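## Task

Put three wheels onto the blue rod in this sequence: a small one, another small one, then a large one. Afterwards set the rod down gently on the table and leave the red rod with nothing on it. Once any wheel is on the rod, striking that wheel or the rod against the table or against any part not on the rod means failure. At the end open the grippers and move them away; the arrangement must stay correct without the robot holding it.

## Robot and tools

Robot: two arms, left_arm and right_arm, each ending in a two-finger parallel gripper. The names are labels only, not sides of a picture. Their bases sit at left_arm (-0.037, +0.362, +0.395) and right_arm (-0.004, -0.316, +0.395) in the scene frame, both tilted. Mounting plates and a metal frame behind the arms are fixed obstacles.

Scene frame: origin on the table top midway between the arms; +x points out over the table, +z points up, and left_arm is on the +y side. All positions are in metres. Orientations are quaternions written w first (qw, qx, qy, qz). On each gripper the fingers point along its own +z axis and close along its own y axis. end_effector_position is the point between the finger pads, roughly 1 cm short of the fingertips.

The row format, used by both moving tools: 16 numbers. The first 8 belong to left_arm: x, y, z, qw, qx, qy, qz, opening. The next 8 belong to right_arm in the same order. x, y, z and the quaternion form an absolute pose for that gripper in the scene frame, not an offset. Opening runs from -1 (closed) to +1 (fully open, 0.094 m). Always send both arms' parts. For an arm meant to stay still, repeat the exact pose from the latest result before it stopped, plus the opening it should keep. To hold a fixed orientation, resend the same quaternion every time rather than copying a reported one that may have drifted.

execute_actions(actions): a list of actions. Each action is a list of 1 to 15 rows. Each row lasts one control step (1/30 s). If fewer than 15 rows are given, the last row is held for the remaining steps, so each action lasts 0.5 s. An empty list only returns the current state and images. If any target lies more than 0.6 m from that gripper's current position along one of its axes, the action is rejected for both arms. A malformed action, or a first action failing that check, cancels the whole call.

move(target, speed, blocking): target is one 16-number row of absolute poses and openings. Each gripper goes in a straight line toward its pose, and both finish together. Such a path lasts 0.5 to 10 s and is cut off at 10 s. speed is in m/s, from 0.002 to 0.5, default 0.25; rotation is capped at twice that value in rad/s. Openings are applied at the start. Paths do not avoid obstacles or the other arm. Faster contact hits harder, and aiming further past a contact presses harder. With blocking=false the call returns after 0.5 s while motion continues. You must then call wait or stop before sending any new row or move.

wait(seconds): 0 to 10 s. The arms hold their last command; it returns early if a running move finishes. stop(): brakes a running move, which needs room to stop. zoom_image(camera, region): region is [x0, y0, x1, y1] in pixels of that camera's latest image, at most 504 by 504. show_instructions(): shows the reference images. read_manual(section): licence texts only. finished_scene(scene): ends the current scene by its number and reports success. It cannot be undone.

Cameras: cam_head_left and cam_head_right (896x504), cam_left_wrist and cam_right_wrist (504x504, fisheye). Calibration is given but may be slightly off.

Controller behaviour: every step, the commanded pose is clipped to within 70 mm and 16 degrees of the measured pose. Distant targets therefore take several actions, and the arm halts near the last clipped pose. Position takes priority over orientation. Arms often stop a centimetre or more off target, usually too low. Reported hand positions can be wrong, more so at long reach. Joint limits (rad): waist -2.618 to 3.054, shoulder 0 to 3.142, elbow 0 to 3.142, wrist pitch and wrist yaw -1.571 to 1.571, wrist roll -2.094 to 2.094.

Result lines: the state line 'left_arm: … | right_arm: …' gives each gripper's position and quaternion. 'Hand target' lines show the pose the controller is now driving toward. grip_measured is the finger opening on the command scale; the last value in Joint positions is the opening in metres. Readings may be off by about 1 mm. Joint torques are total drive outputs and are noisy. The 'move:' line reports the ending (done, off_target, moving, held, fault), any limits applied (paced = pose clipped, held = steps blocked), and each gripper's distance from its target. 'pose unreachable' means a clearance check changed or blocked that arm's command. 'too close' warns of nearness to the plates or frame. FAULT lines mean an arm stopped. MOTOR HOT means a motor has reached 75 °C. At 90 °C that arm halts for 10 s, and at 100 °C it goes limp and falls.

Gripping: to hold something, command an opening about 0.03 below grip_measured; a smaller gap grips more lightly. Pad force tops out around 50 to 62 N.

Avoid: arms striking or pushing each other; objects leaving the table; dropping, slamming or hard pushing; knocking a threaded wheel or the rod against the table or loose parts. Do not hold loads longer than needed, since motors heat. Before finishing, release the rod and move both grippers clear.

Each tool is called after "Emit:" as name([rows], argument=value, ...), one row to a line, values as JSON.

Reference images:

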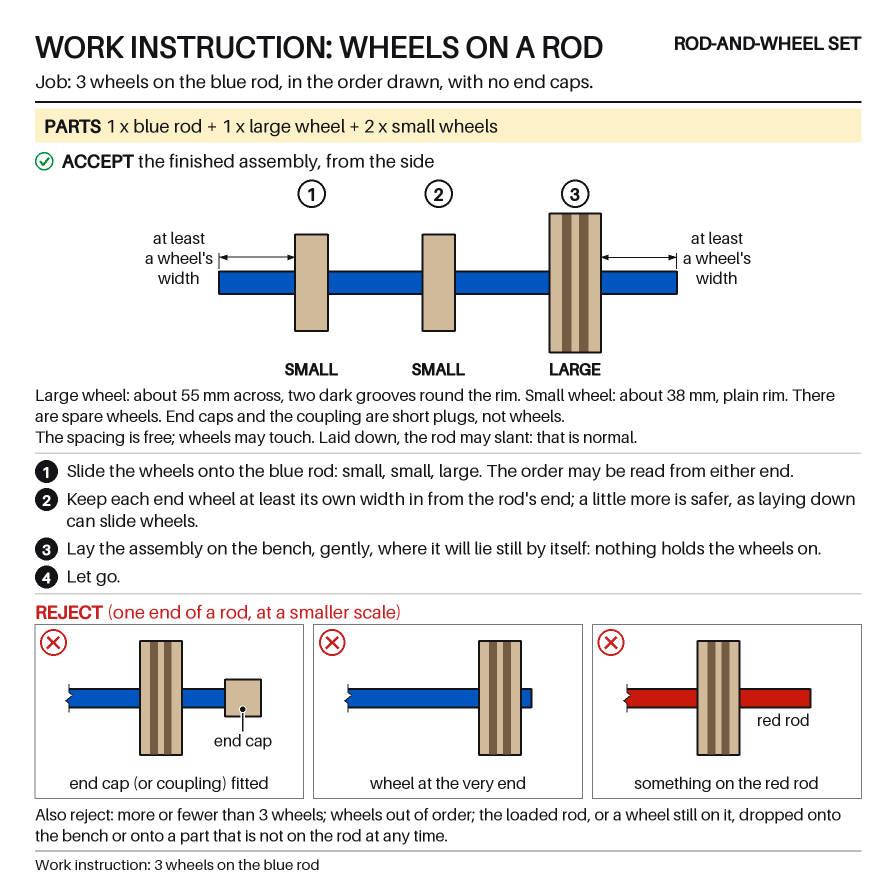

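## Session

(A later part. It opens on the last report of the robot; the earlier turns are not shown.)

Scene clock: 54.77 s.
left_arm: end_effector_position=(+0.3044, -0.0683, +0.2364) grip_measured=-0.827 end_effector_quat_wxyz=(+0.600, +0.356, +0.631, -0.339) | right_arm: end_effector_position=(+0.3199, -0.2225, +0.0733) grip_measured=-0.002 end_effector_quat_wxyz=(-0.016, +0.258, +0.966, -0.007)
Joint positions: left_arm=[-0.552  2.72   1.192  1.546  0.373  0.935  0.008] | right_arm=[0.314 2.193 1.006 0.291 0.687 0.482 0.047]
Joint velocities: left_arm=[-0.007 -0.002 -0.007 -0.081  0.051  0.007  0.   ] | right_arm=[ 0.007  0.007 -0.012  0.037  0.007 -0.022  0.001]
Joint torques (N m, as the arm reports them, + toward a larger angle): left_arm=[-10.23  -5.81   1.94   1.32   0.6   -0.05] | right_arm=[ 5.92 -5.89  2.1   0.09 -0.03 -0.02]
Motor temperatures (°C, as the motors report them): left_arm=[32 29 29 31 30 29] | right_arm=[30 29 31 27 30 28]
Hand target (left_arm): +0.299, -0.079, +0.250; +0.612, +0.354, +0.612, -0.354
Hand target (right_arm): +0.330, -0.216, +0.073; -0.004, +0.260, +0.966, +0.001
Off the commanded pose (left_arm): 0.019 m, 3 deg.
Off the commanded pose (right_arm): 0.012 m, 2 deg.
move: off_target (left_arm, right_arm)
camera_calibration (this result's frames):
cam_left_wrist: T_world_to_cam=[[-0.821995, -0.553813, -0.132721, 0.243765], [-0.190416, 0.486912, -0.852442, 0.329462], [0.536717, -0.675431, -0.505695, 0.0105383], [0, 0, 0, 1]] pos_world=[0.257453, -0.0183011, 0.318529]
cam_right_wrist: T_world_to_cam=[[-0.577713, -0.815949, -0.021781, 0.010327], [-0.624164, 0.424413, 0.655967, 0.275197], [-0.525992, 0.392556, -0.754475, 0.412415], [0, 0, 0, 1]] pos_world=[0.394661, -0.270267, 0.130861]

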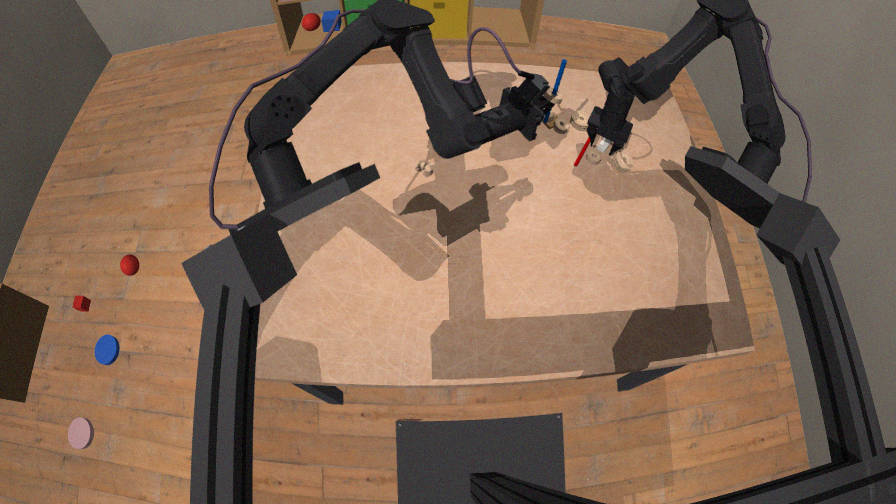

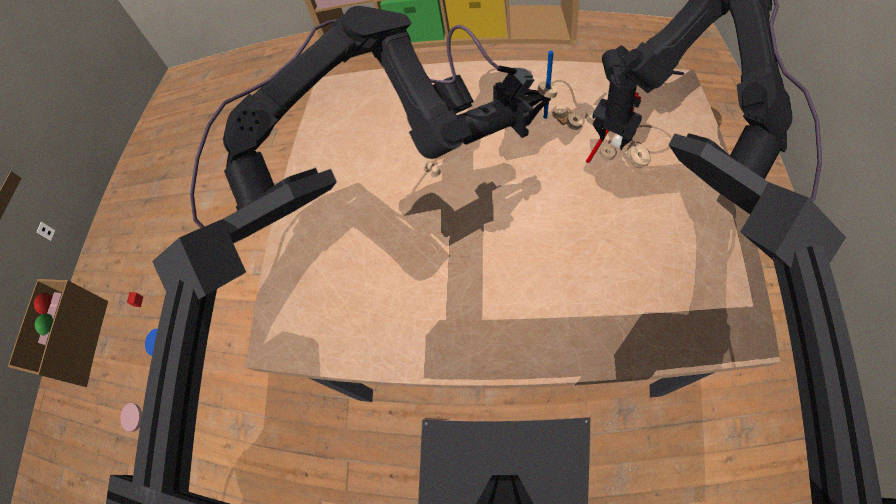

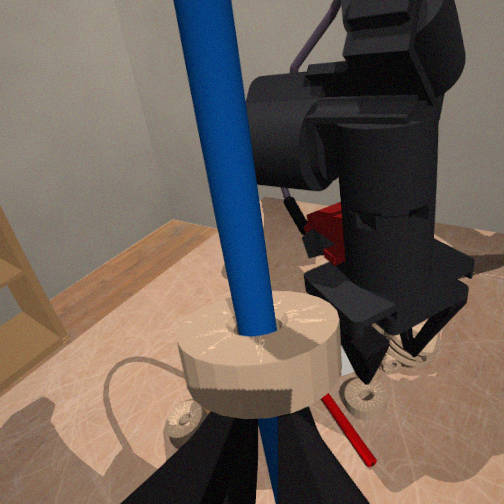

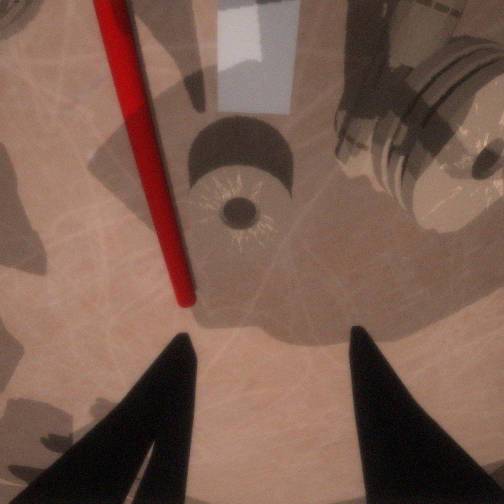

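Emit:
move(target=[0.30,-0.08,0.25,0.612,0.354,0.612,-0.354,-1, 0.337,-0.216,0.045,0,0.574,0.819,0,0.0], speed=0.1)

Scene clock: 58.93 s.
left_arm: end_effector_position=(+0.3046, -0.0679, +0.2358) grip_measured=-0.827 end_effector_quat_wxyz=(+0.600, +0.356, +0.631, -0.339) | right_arm: end_effector_position=(+0.3329, -0.2184, +0.0484) grip_measured=-0.002 end_effector_quat_wxyz=(-0.004, +0.567, +0.823, -0.004)
Joint positions: left_arm=[-0.551  2.72   1.192  1.546  0.372  0.935  0.008] | right_arm=[0.282 2.277 1.096 0.332 0.66  1.119 0.047]
Joint velocities: left_arm=[-0.007  0.002 -0.017 -0.051  0.022 -0.007  0.   ] | right_arm=[-0.002 -0.007  0.002  0.022 -0.051  0.007  0.   ]
Joint torques (N m, as the arm reports them, + toward a larger angle): left_arm=[-10.34  -5.79   1.89   1.31   0.59  -0.06] | right_arm=[ 5.49 -5.75  1.65  0.09  0.01  0.05]
Motor temperatures (°C, as the motors report them): left_arm=[32 29 29 31 30 29] | right_arm=[30 29 31 27 30 28]
Hand target (left_arm): +0.300, -0.079, +0.250; +0.612, +0.354, +0.612, -0.354
Hand target (right_arm): +0.337, -0.215, +0.045; -0.000, +0.574, +0.819, +0.000
Off the commanded pose (left_arm): 0.019 m, 3 deg.
Off the commanded pose (right_arm): 0.006 m, 1 deg.
move: off_target (left_arm)
camera_calibration (this result's frames):
cam_left_wrist: T_world_to_cam=[[-0.821575, -0.554406, -0.132847, 0.243973], [-0.191349, 0.487669, -0.851801, 0.329035], [0.537029, -0.674398, -0.506741, 0.0106019], [0, 0, 0, 1]] pos_world=[0.257709, -0.0180505, 0.318056]
cam_right_wrist: T_world_to_cam=[[-0.963133, -0.266812, -0.0344516, 0.269471], [-0.226596, 0.735518, 0.638488, 0.234345], [-0.145017, 0.622756, -0.76886, 0.323014], [0, 0, 0, 1]] pos_world=[0.359481, -0.301625, 0.10801]

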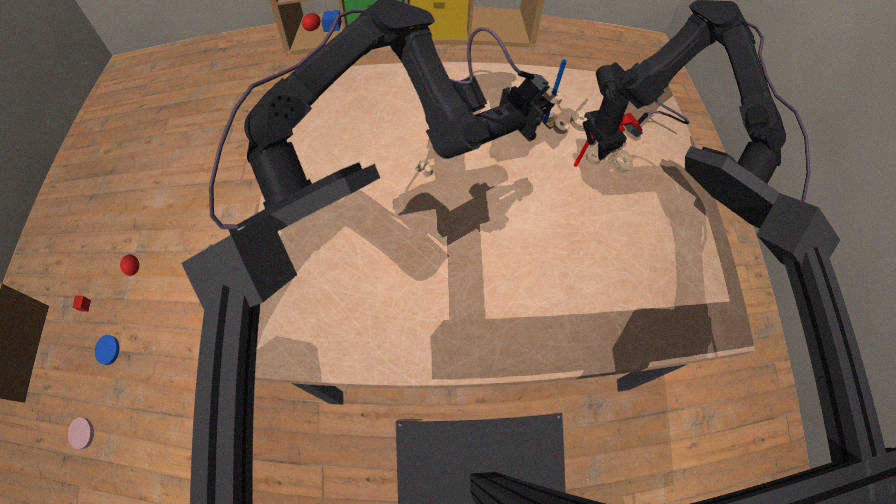

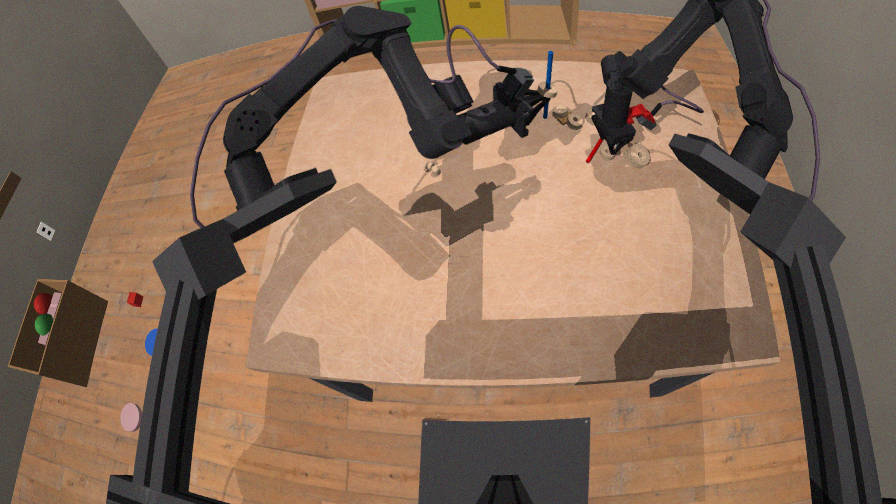

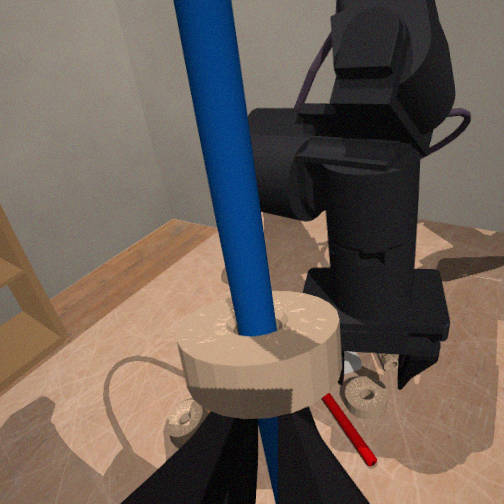

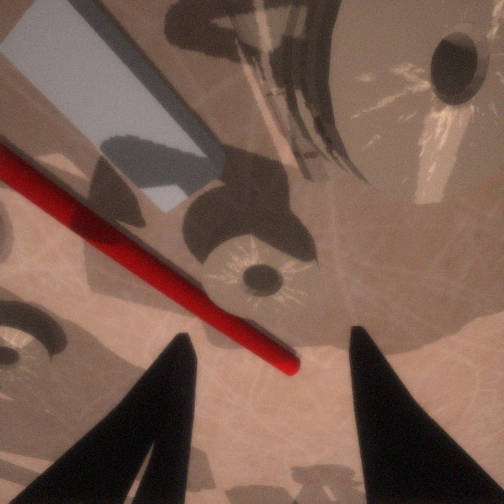

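Emit:
move(target=[0.30,-0.08,0.25,0.612,0.354,0.612,-0.354,-1, 0.338,-0.216,0.012,0,0.574,0.819,0,0.0], speed=0.06)

Emit:
move(target=[0.30,-0.08,0.25,0.612,0.354,0.612,-0.354,-1, 0.338,-0.216,0.012,0,0.574,0.819,0,-0.3])

Emit:
move(target=[0.30,-0.08,0.25,0.612,0.354,0.612,-0.354,-1, 0.32,-0.19,0.38,0,0.259,0.966,0,-0.3])

Emit:
move(target=[0.30,-0.08,0.25,0.612,0.354,0.612,-0.354,-1, 0.306,-0.0605,0.39,0,0.259,0.966,0,-0.3], speed=0.15)

Emit:
move(target=[0.30,-0.08,0.25,0.612,0.354,0.612,-0.354,-1, 0.306,-0.0605,0.35,0,0.259,0.966,0,-0.3], speed=0.03)

Scene clock: 60.13 s.
left_arm: end_effector_position=(+0.3044, -0.0682, +0.2363) grip_measured=-0.827 end_effector_quat_wxyz=(+0.600, +0.356, +0.631, -0.339) | right_arm: end_effector_position=(+0.3423, -0.2160, +0.0217) grip_measured=-0.002 end_effector_quat_wxyz=(+0.000, +0.575, +0.818, +0.006)
Joint positions: left_arm=[-0.552  2.72   1.192  1.546  0.372  0.935  0.008] | right_arm=[0.243 2.36  1.183 0.371 0.62  1.088 0.047]
Joint velocities: left_arm=[-0.007  0.007  0.002 -0.022 -0.022 -0.037 -0.   ] | right_arm=[ 0.002  0.002 -0.007  0.007 -0.007 -0.007 -0.   ]
Joint torques (N m, as the arm reports them, + toward a larger angle): left_arm=[-10.21  -5.82   1.91   1.32   0.62  -0.05] | right_arm=[ 4.94 -4.91  1.94  0.15  0.1  -0.04]
Motor temperatures (°C, as the motors report them): left_arm=[32 29 29 31 30 29] | right_arm=[30 29 31 27 30 28]
Hand target (left_arm): +0.299, -0.079, +0.250; +0.612, +0.354, +0.612, -0.354
Hand target (right_arm): +0.338, -0.216, +0.013; -0.000, +0.574, +0.819, -0.000
Off the commanded pose (left_arm): 0.019 m, 3 deg.
Off the commanded pose (right_arm): 0.011 m, 1 deg.
move: off_target (left_arm, right_arm)
camera_calibration (this result's frames):
cam_left_wrist: T_world_to_cam=[[-0.82189, -0.553963, -0.132748, 0.243762], [-0.190653, 0.487098, -0.852283, 0.329458], [0.536795, -0.675174, -0.505956, 0.0105642], [0, 0, 0, 1]] pos_world=[0.257487, -0.0183106, 0.318495]
cam_right_wrist: T_world_to_cam=[[-0.96707, -0.24824, -0.0561444, 0.284097], [-0.22526, 0.732165, 0.6428, 0.250486], [-0.118461, 0.63428, -0.763974, 0.295623], [0, 0, 0, 1]] pos_world=[0.366186, -0.300381, 0.0807866]

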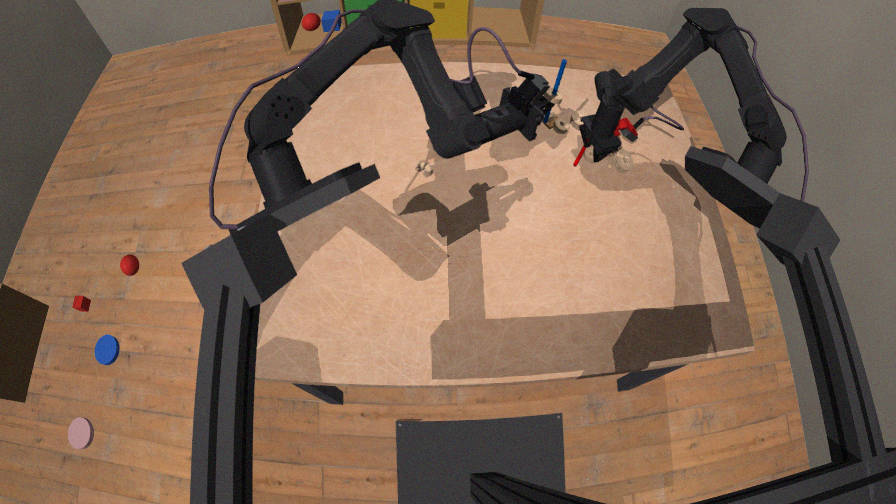

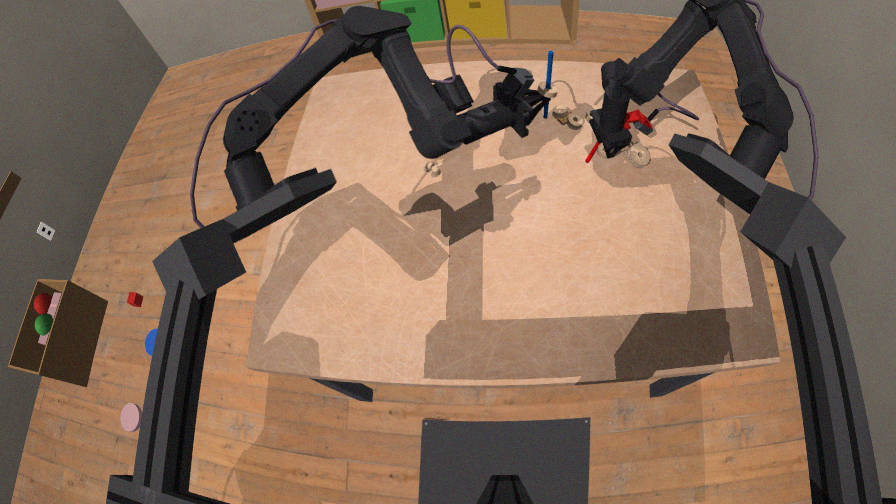

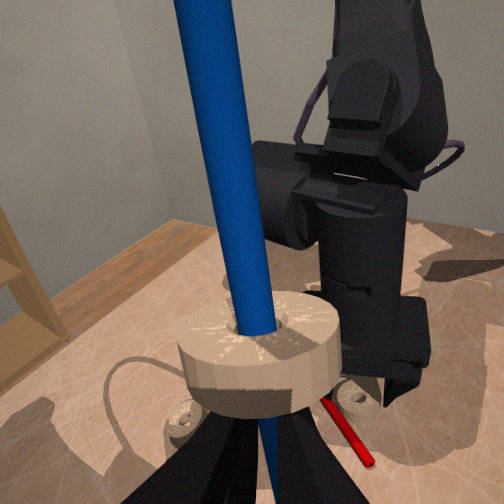

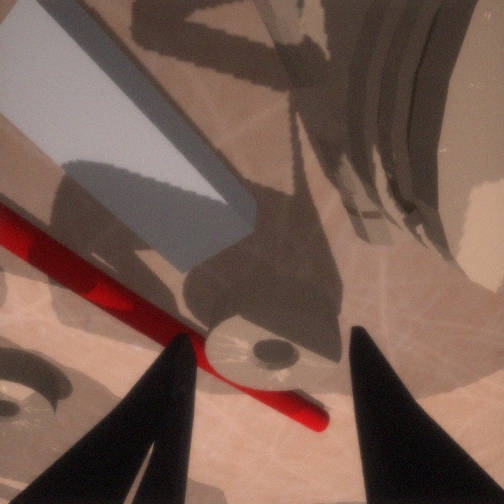

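Scene clock: 60.90 s.
left_arm: end_effector_position=(+0.3045, -0.0681, +0.2361) grip_measured=-0.827 end_effector_quat_wxyz=(+0.600, +0.356, +0.631, -0.339) | right_arm: end_effector_position=(+0.3430, -0.2159, +0.0217) grip_measured=-0.204 end_effector_quat_wxyz=(+0.001, +0.575, +0.818, +0.007)
Joint positions: left_arm=[-0.552  2.72   1.192  1.546  0.372  0.935  0.008] | right_arm=[0.243 2.36  1.183 0.374 0.619 1.087 0.037]
Joint velocities: left_arm=[ 0.002  0.002 -0.012 -0.007  0.022  0.066  0.   ] | right_arm=[ 0.022 -0.002 -0.017  0.037  0.007  0.022 -0.   ]
Joint torques (N m, as the arm reports them, + toward a larger angle): left_arm=[-10.23  -5.84   1.92   1.33   0.63  -0.06] | right_arm=[ 5.   -4.85  1.72  0.07  0.   -0.08]
Motor temperatures (°C, as the motors report them): left_arm=[32 29 29 31 30 29] | right_arm=[30 29 31 27 30 28]
Hand target (left_arm): +0.300, -0.079, +0.250; +0.612, +0.354, +0.612, -0.354
Hand target (right_arm): +0.338, -0.216, +0.012; -0.000, +0.574, +0.819, +0.000
Off the commanded pose (left_arm): 0.019 m, 3 deg.
Off the commanded pose (right_arm): 0.011 m, 1 deg.
move: off_target (left_arm, right_arm)
camera_calibration (this result's frames):
cam_left_wrist: T_world_to_cam=[[-0.821679, -0.554261, -0.132807, 0.243829], [-0.191122, 0.487474, -0.851963, 0.329313], [0.53695, -0.674658, -0.506479, 0.0106027], [0, 0, 0, 1]] pos_world=[0.257595, -0.0182335, 0.318315]
cam_right_wrist: T_world_to_cam=[[-0.967118, -0.247353, -0.0591537, 0.285132], [-0.226497, 0.731876, 0.642695, 0.250943], [-0.11568, 0.63496, -0.763835, 0.294845], [0, 0, 0, 1]] pos_world=[0.366701, -0.300346, 0.0807992]

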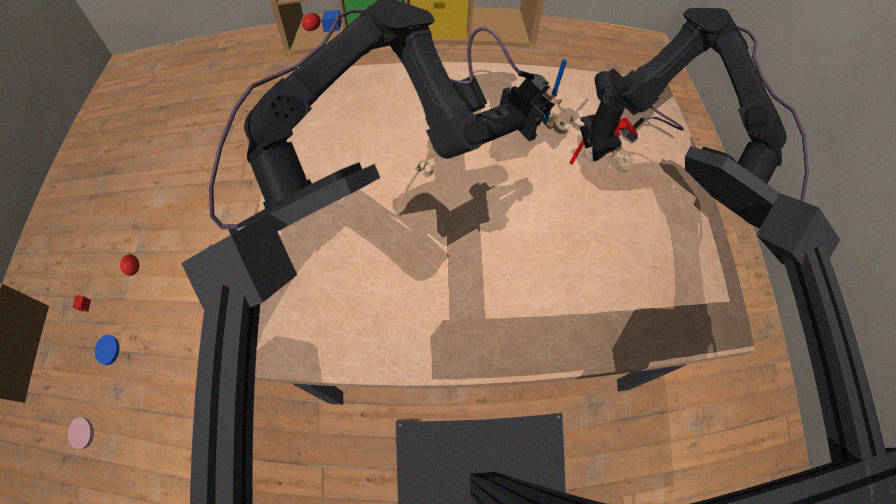

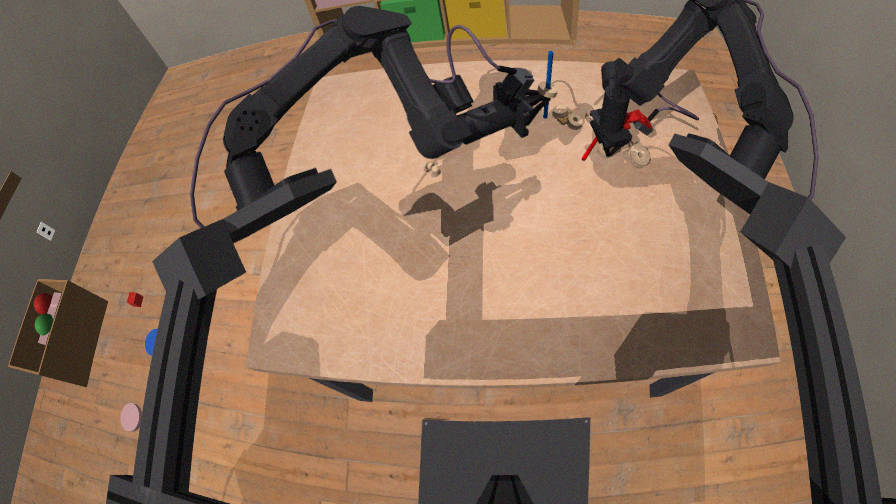

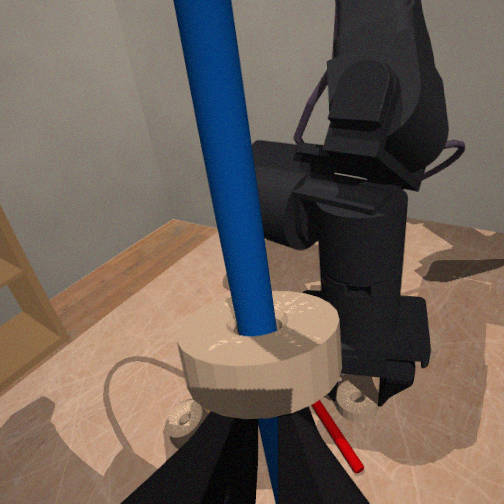

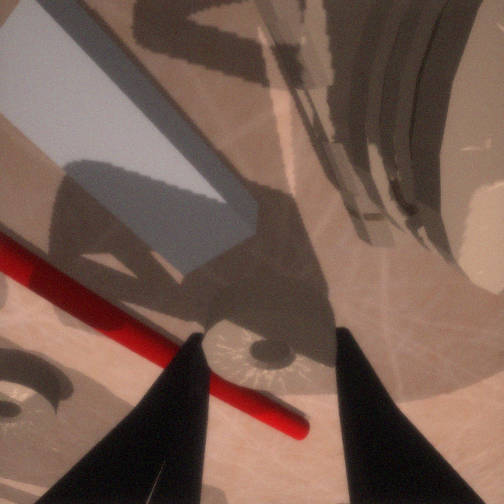

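Scene clock: 63.27 s.
left_arm: end_effector_position=(+0.3044, -0.0682, +0.2363) grip_measured=-0.827 end_effector_quat_wxyz=(+0.600, +0.356, +0.631, -0.339) | right_arm: end_effector_position=(+0.3178, -0.1973, +0.3709) grip_measured=-0.204 end_effector_quat_wxyz=(+0.001, +0.261, +0.965, -0.005)
Joint positions: left_arm=[-0.552  2.72   1.192  1.546  0.372  0.935  0.008] | right_arm=[ 1.076  1.756  1.199 -1.137  0.944  1.556  0.037]
Joint velocities: left_arm=[-0.012  0.007 -0.007  0.007  0.051 -0.022  0.   ] | right_arm=[-0.007 -0.017 -0.007 -0.007  0.007  0.007  0.   ]
Joint torques (N m, as the arm reports them, + toward a larger angle): left_arm=[-10.28  -5.84   1.92   1.33   0.6   -0.04] | right_arm=[ 6.38 -3.04  6.41 -0.36  0.1   0.04]
Motor temperatures (°C, as the motors report them): left_arm=[32 29 29 31 30 29] | right_arm=[30 29 31 27 30 28]
Hand target (left_arm): +0.299, -0.079, +0.250; +0.612, +0.354, +0.612, -0.354
Hand target (right_arm): +0.321, -0.193, +0.377; +0.005, +0.258, +0.966, -0.001
Off the commanded pose (left_arm): 0.019 m, 3 deg.
Off the commanded pose (right_arm): 0.012 m, 1 deg.
move: off_target (left_arm, right_arm)
camera_calibration (this result's frames):
cam_left_wrist: T_world_to_cam=[[-0.82189, -0.553963, -0.132748, 0.243762], [-0.190653, 0.487098, -0.852283, 0.329458], [0.536795, -0.675174, -0.505956, 0.0105642], [0, 0, 0, 1]] pos_world=[0.257487, -0.0183106, 0.318495]
cam_right_wrist: T_world_to_cam=[[-0.583023, -0.8116, -0.0372907, 0.0445011], [-0.641694, 0.431846, 0.633828, 0.083242], [-0.498311, 0.393466, -0.772574, 0.624074], [0, 0, 0, 1]] pos_world=[0.390344, -0.245382, 0.431042]

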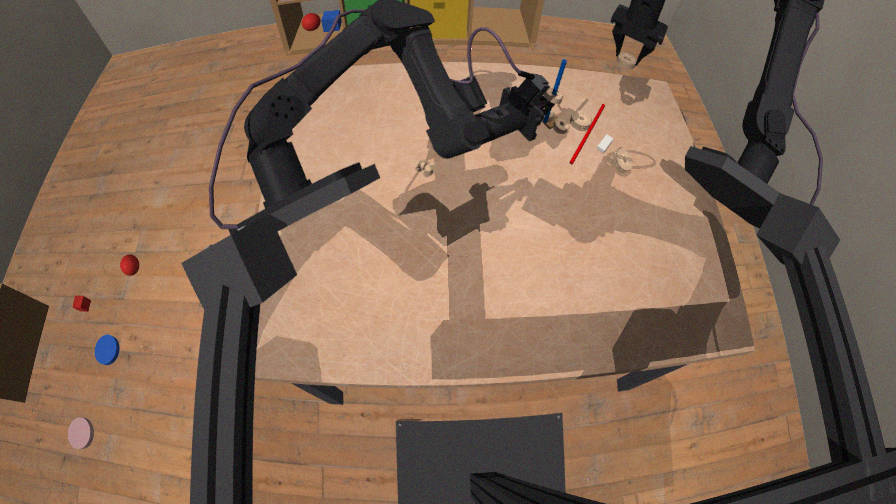

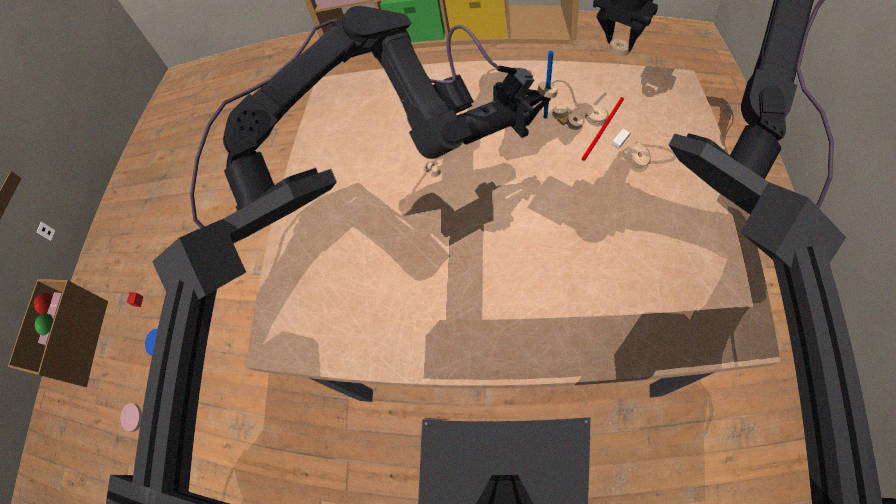

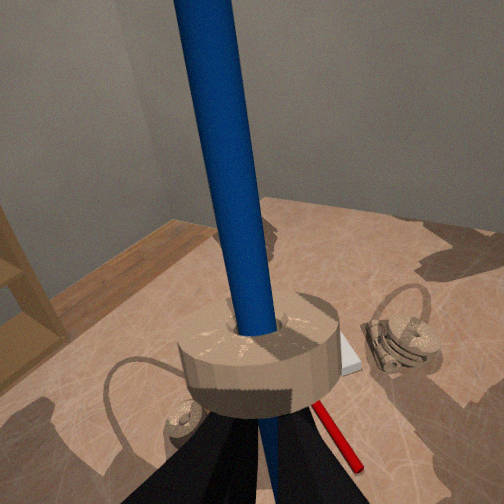

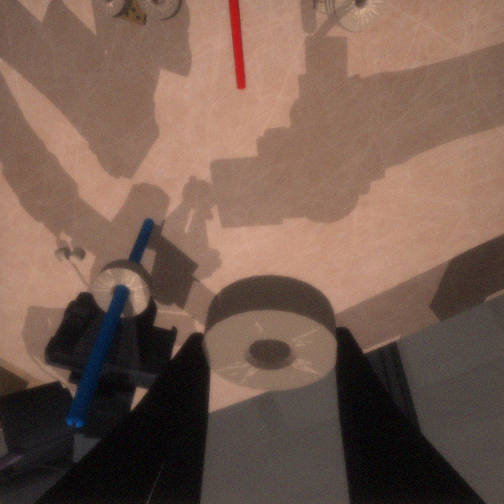

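Scene clock: 64.70 s.
left_arm: end_effector_position=(+0.3044, -0.0682, +0.2363) grip_measured=-0.827 end_effector_quat_wxyz=(+0.600, +0.356, +0.631, -0.339) | right_arm: end_effector_position=(+0.3063, -0.0654, +0.3803) grip_measured=-0.204 end_effector_quat_wxyz=(-0.002, +0.266, +0.964, -0.006)
Joint positions: left_arm=[-0.552  2.72   1.192  1.546  0.372  0.935  0.008] | right_arm=[ 1.211  2.27   1.651 -1.257  0.911  1.788  0.037]
Joint velocities: left_arm=[ 0.012 -0.002 -0.012 -0.037 -0.051 -0.037  0.001] | right_arm=[ 0.002  0.012 -0.002 -0.081  0.037 -0.022 -0.002]
Joint torques (N m, as the arm reports them, + toward a larger angle): left_arm=[-10.26  -5.75   1.94   1.32   0.58  -0.06] | right_arm=[ 9.41 -5.37  6.15 -0.37 -0.07  0.08]
Motor temperatures (°C, as the motors report them): left_arm=[32 29 29 31 30 29] | right_arm=[30 29 31 27 30 28]
Hand target (left_arm): +0.300, -0.079, +0.250; +0.612, +0.354, +0.612, -0.354
Hand target (right_arm): +0.305, -0.061, +0.390; +0.001, +0.259, +0.966, +0.000
Off the commanded pose (left_arm): 0.019 m, 3 deg.
Off the commanded pose (right_arm): 0.011 m, 1 deg.
move: off_target (left_arm, right_arm)
camera_calibration (this result's frames):
cam_left_wrist: T_world_to_cam=[[-0.82189, -0.553963, -0.132748, 0.243762], [-0.190653, 0.487098, -0.852283, 0.329458], [0.536795, -0.675174, -0.505956, 0.0105642], [0, 0, 0, 1]] pos_world=[0.257487, -0.0183106, 0.318495]
cam_right_wrist: T_world_to_cam=[[-0.59013, -0.806615, -0.0334598, 0.146244], [-0.634864, 0.438075, 0.636426, 0.0103107], [-0.498693, 0.396816, -0.770612, 0.57328], [0, 0, 0, 1]] pos_world=[0.378739, -0.114041, 0.440108]

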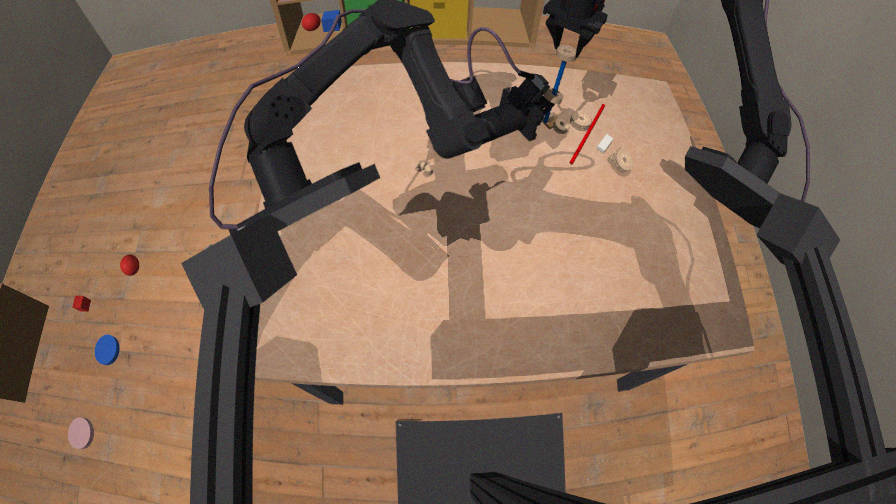

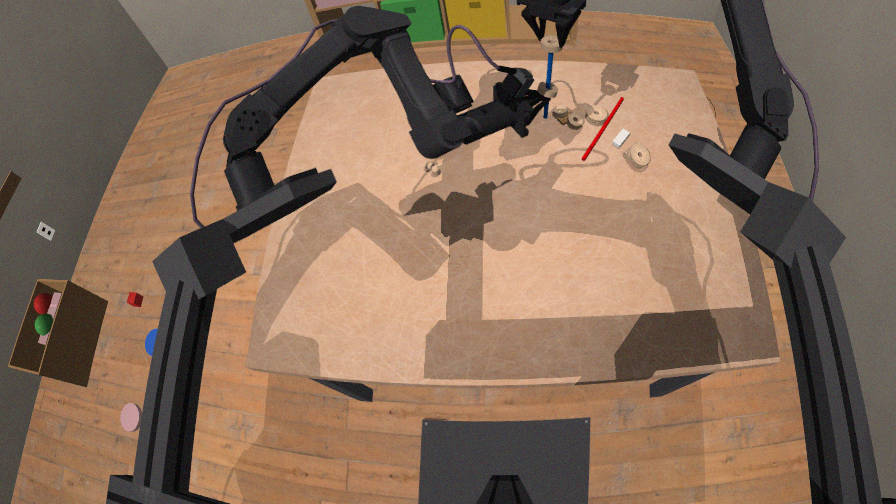

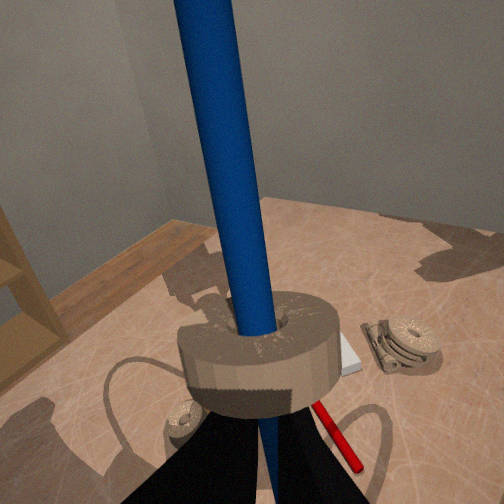

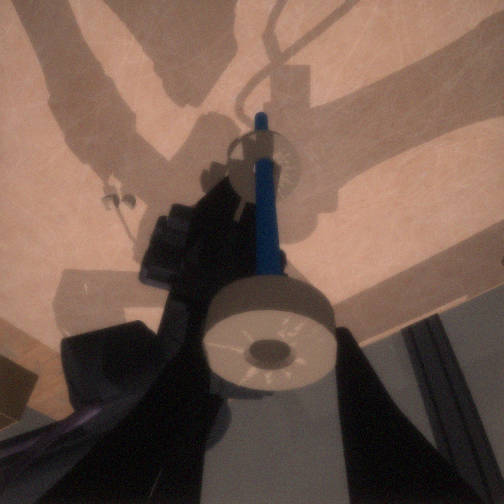

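Scene clock: 66.07 s.
left_arm: end_effector_position=(+0.3044, -0.0681, +0.2359) grip_measured=-0.827 end_effector_quat_wxyz=(+0.600, +0.356, +0.631, -0.339) | right_arm: end_effector_position=(+0.3057, -0.0627, +0.3480) grip_measured=-0.204 end_effector_quat_wxyz=(-0.010, +0.262, +0.965, -0.006)
Joint positions: left_arm=[-0.552  2.72   1.192  1.545  0.371  0.935  0.008] | right_arm=[ 1.144  2.27   1.578 -1.103  0.911  1.677  0.037]
Joint velocities: left_arm=[ 0.012  0.002  0.002 -0.022  0.022 -0.022 -0.001] | right_arm=[-0.002  0.017 -0.017 -0.11   0.037 -0.007 -0.   ]
Joint torques (N m, as the arm reports them, + toward a larger angle): left_arm=[-10.16  -5.7    1.9    1.32   0.61  -0.04] | right_arm=[ 8.49 -5.98  3.44  0.06  0.17 -0.04]
Motor temperatures (°C, as the motors report them): left_arm=[32 29 29 31 30 29] | right_arm=[30 29 31 27 30 28]
Hand target (left_arm): +0.299, -0.079, +0.250; +0.612, +0.354, +0.612, -0.354
Hand target (right_arm): +0.306, -0.061, +0.350; -0.000, +0.259, +0.966, -0.000
Off the commanded pose (left_arm): 0.019 m, 3 deg.
Off the commanded pose (right_arm): 0.003 m, 1 deg.
move: off_target (left_arm)
camera_calibration (this result's frames):
cam_left_wrist: T_world_to_cam=[[-0.821946, -0.553926, -0.132553, 0.243748], [-0.191496, 0.48794, -0.851613, 0.329243], [0.536408, -0.674596, -0.507135, 0.0108636], [0, 0, 0, 1]] pos_world=[0.257569, -0.0183038, 0.318206]
cam_right_wrist: T_world_to_cam=[[-0.584233, -0.811107, -0.0278652, 0.142901], [-0.627569, 0.429728, 0.649224, 0.0220857], [-0.514616, 0.396785, -0.760087, 0.548154], [0, 0, 0, 1]] pos_world=[0.379436, -0.111082, 0.406288]

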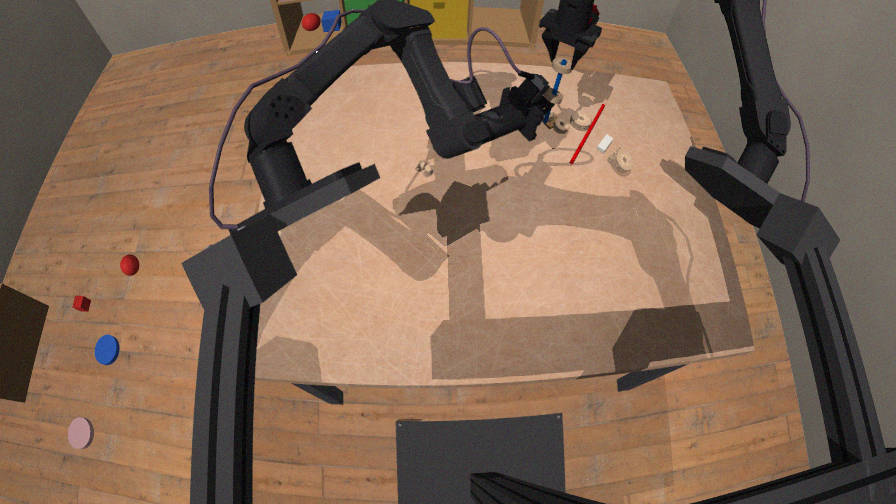

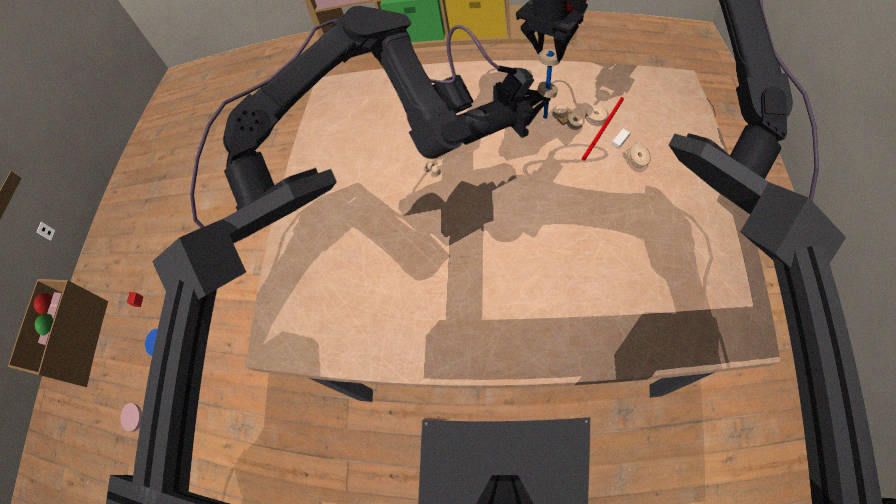

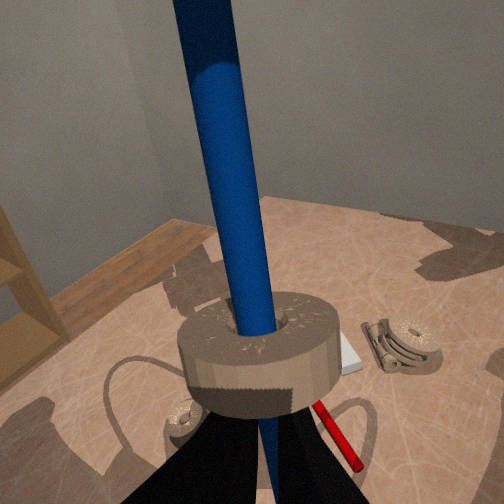

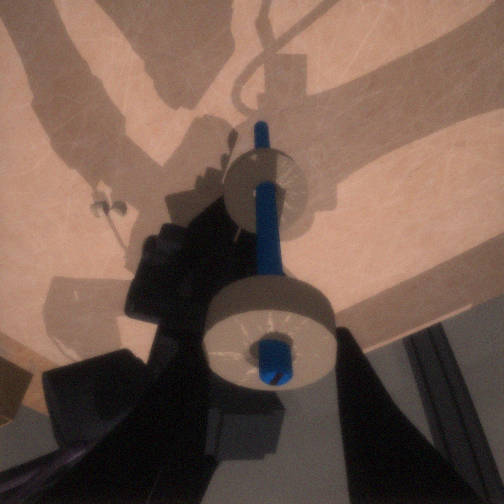

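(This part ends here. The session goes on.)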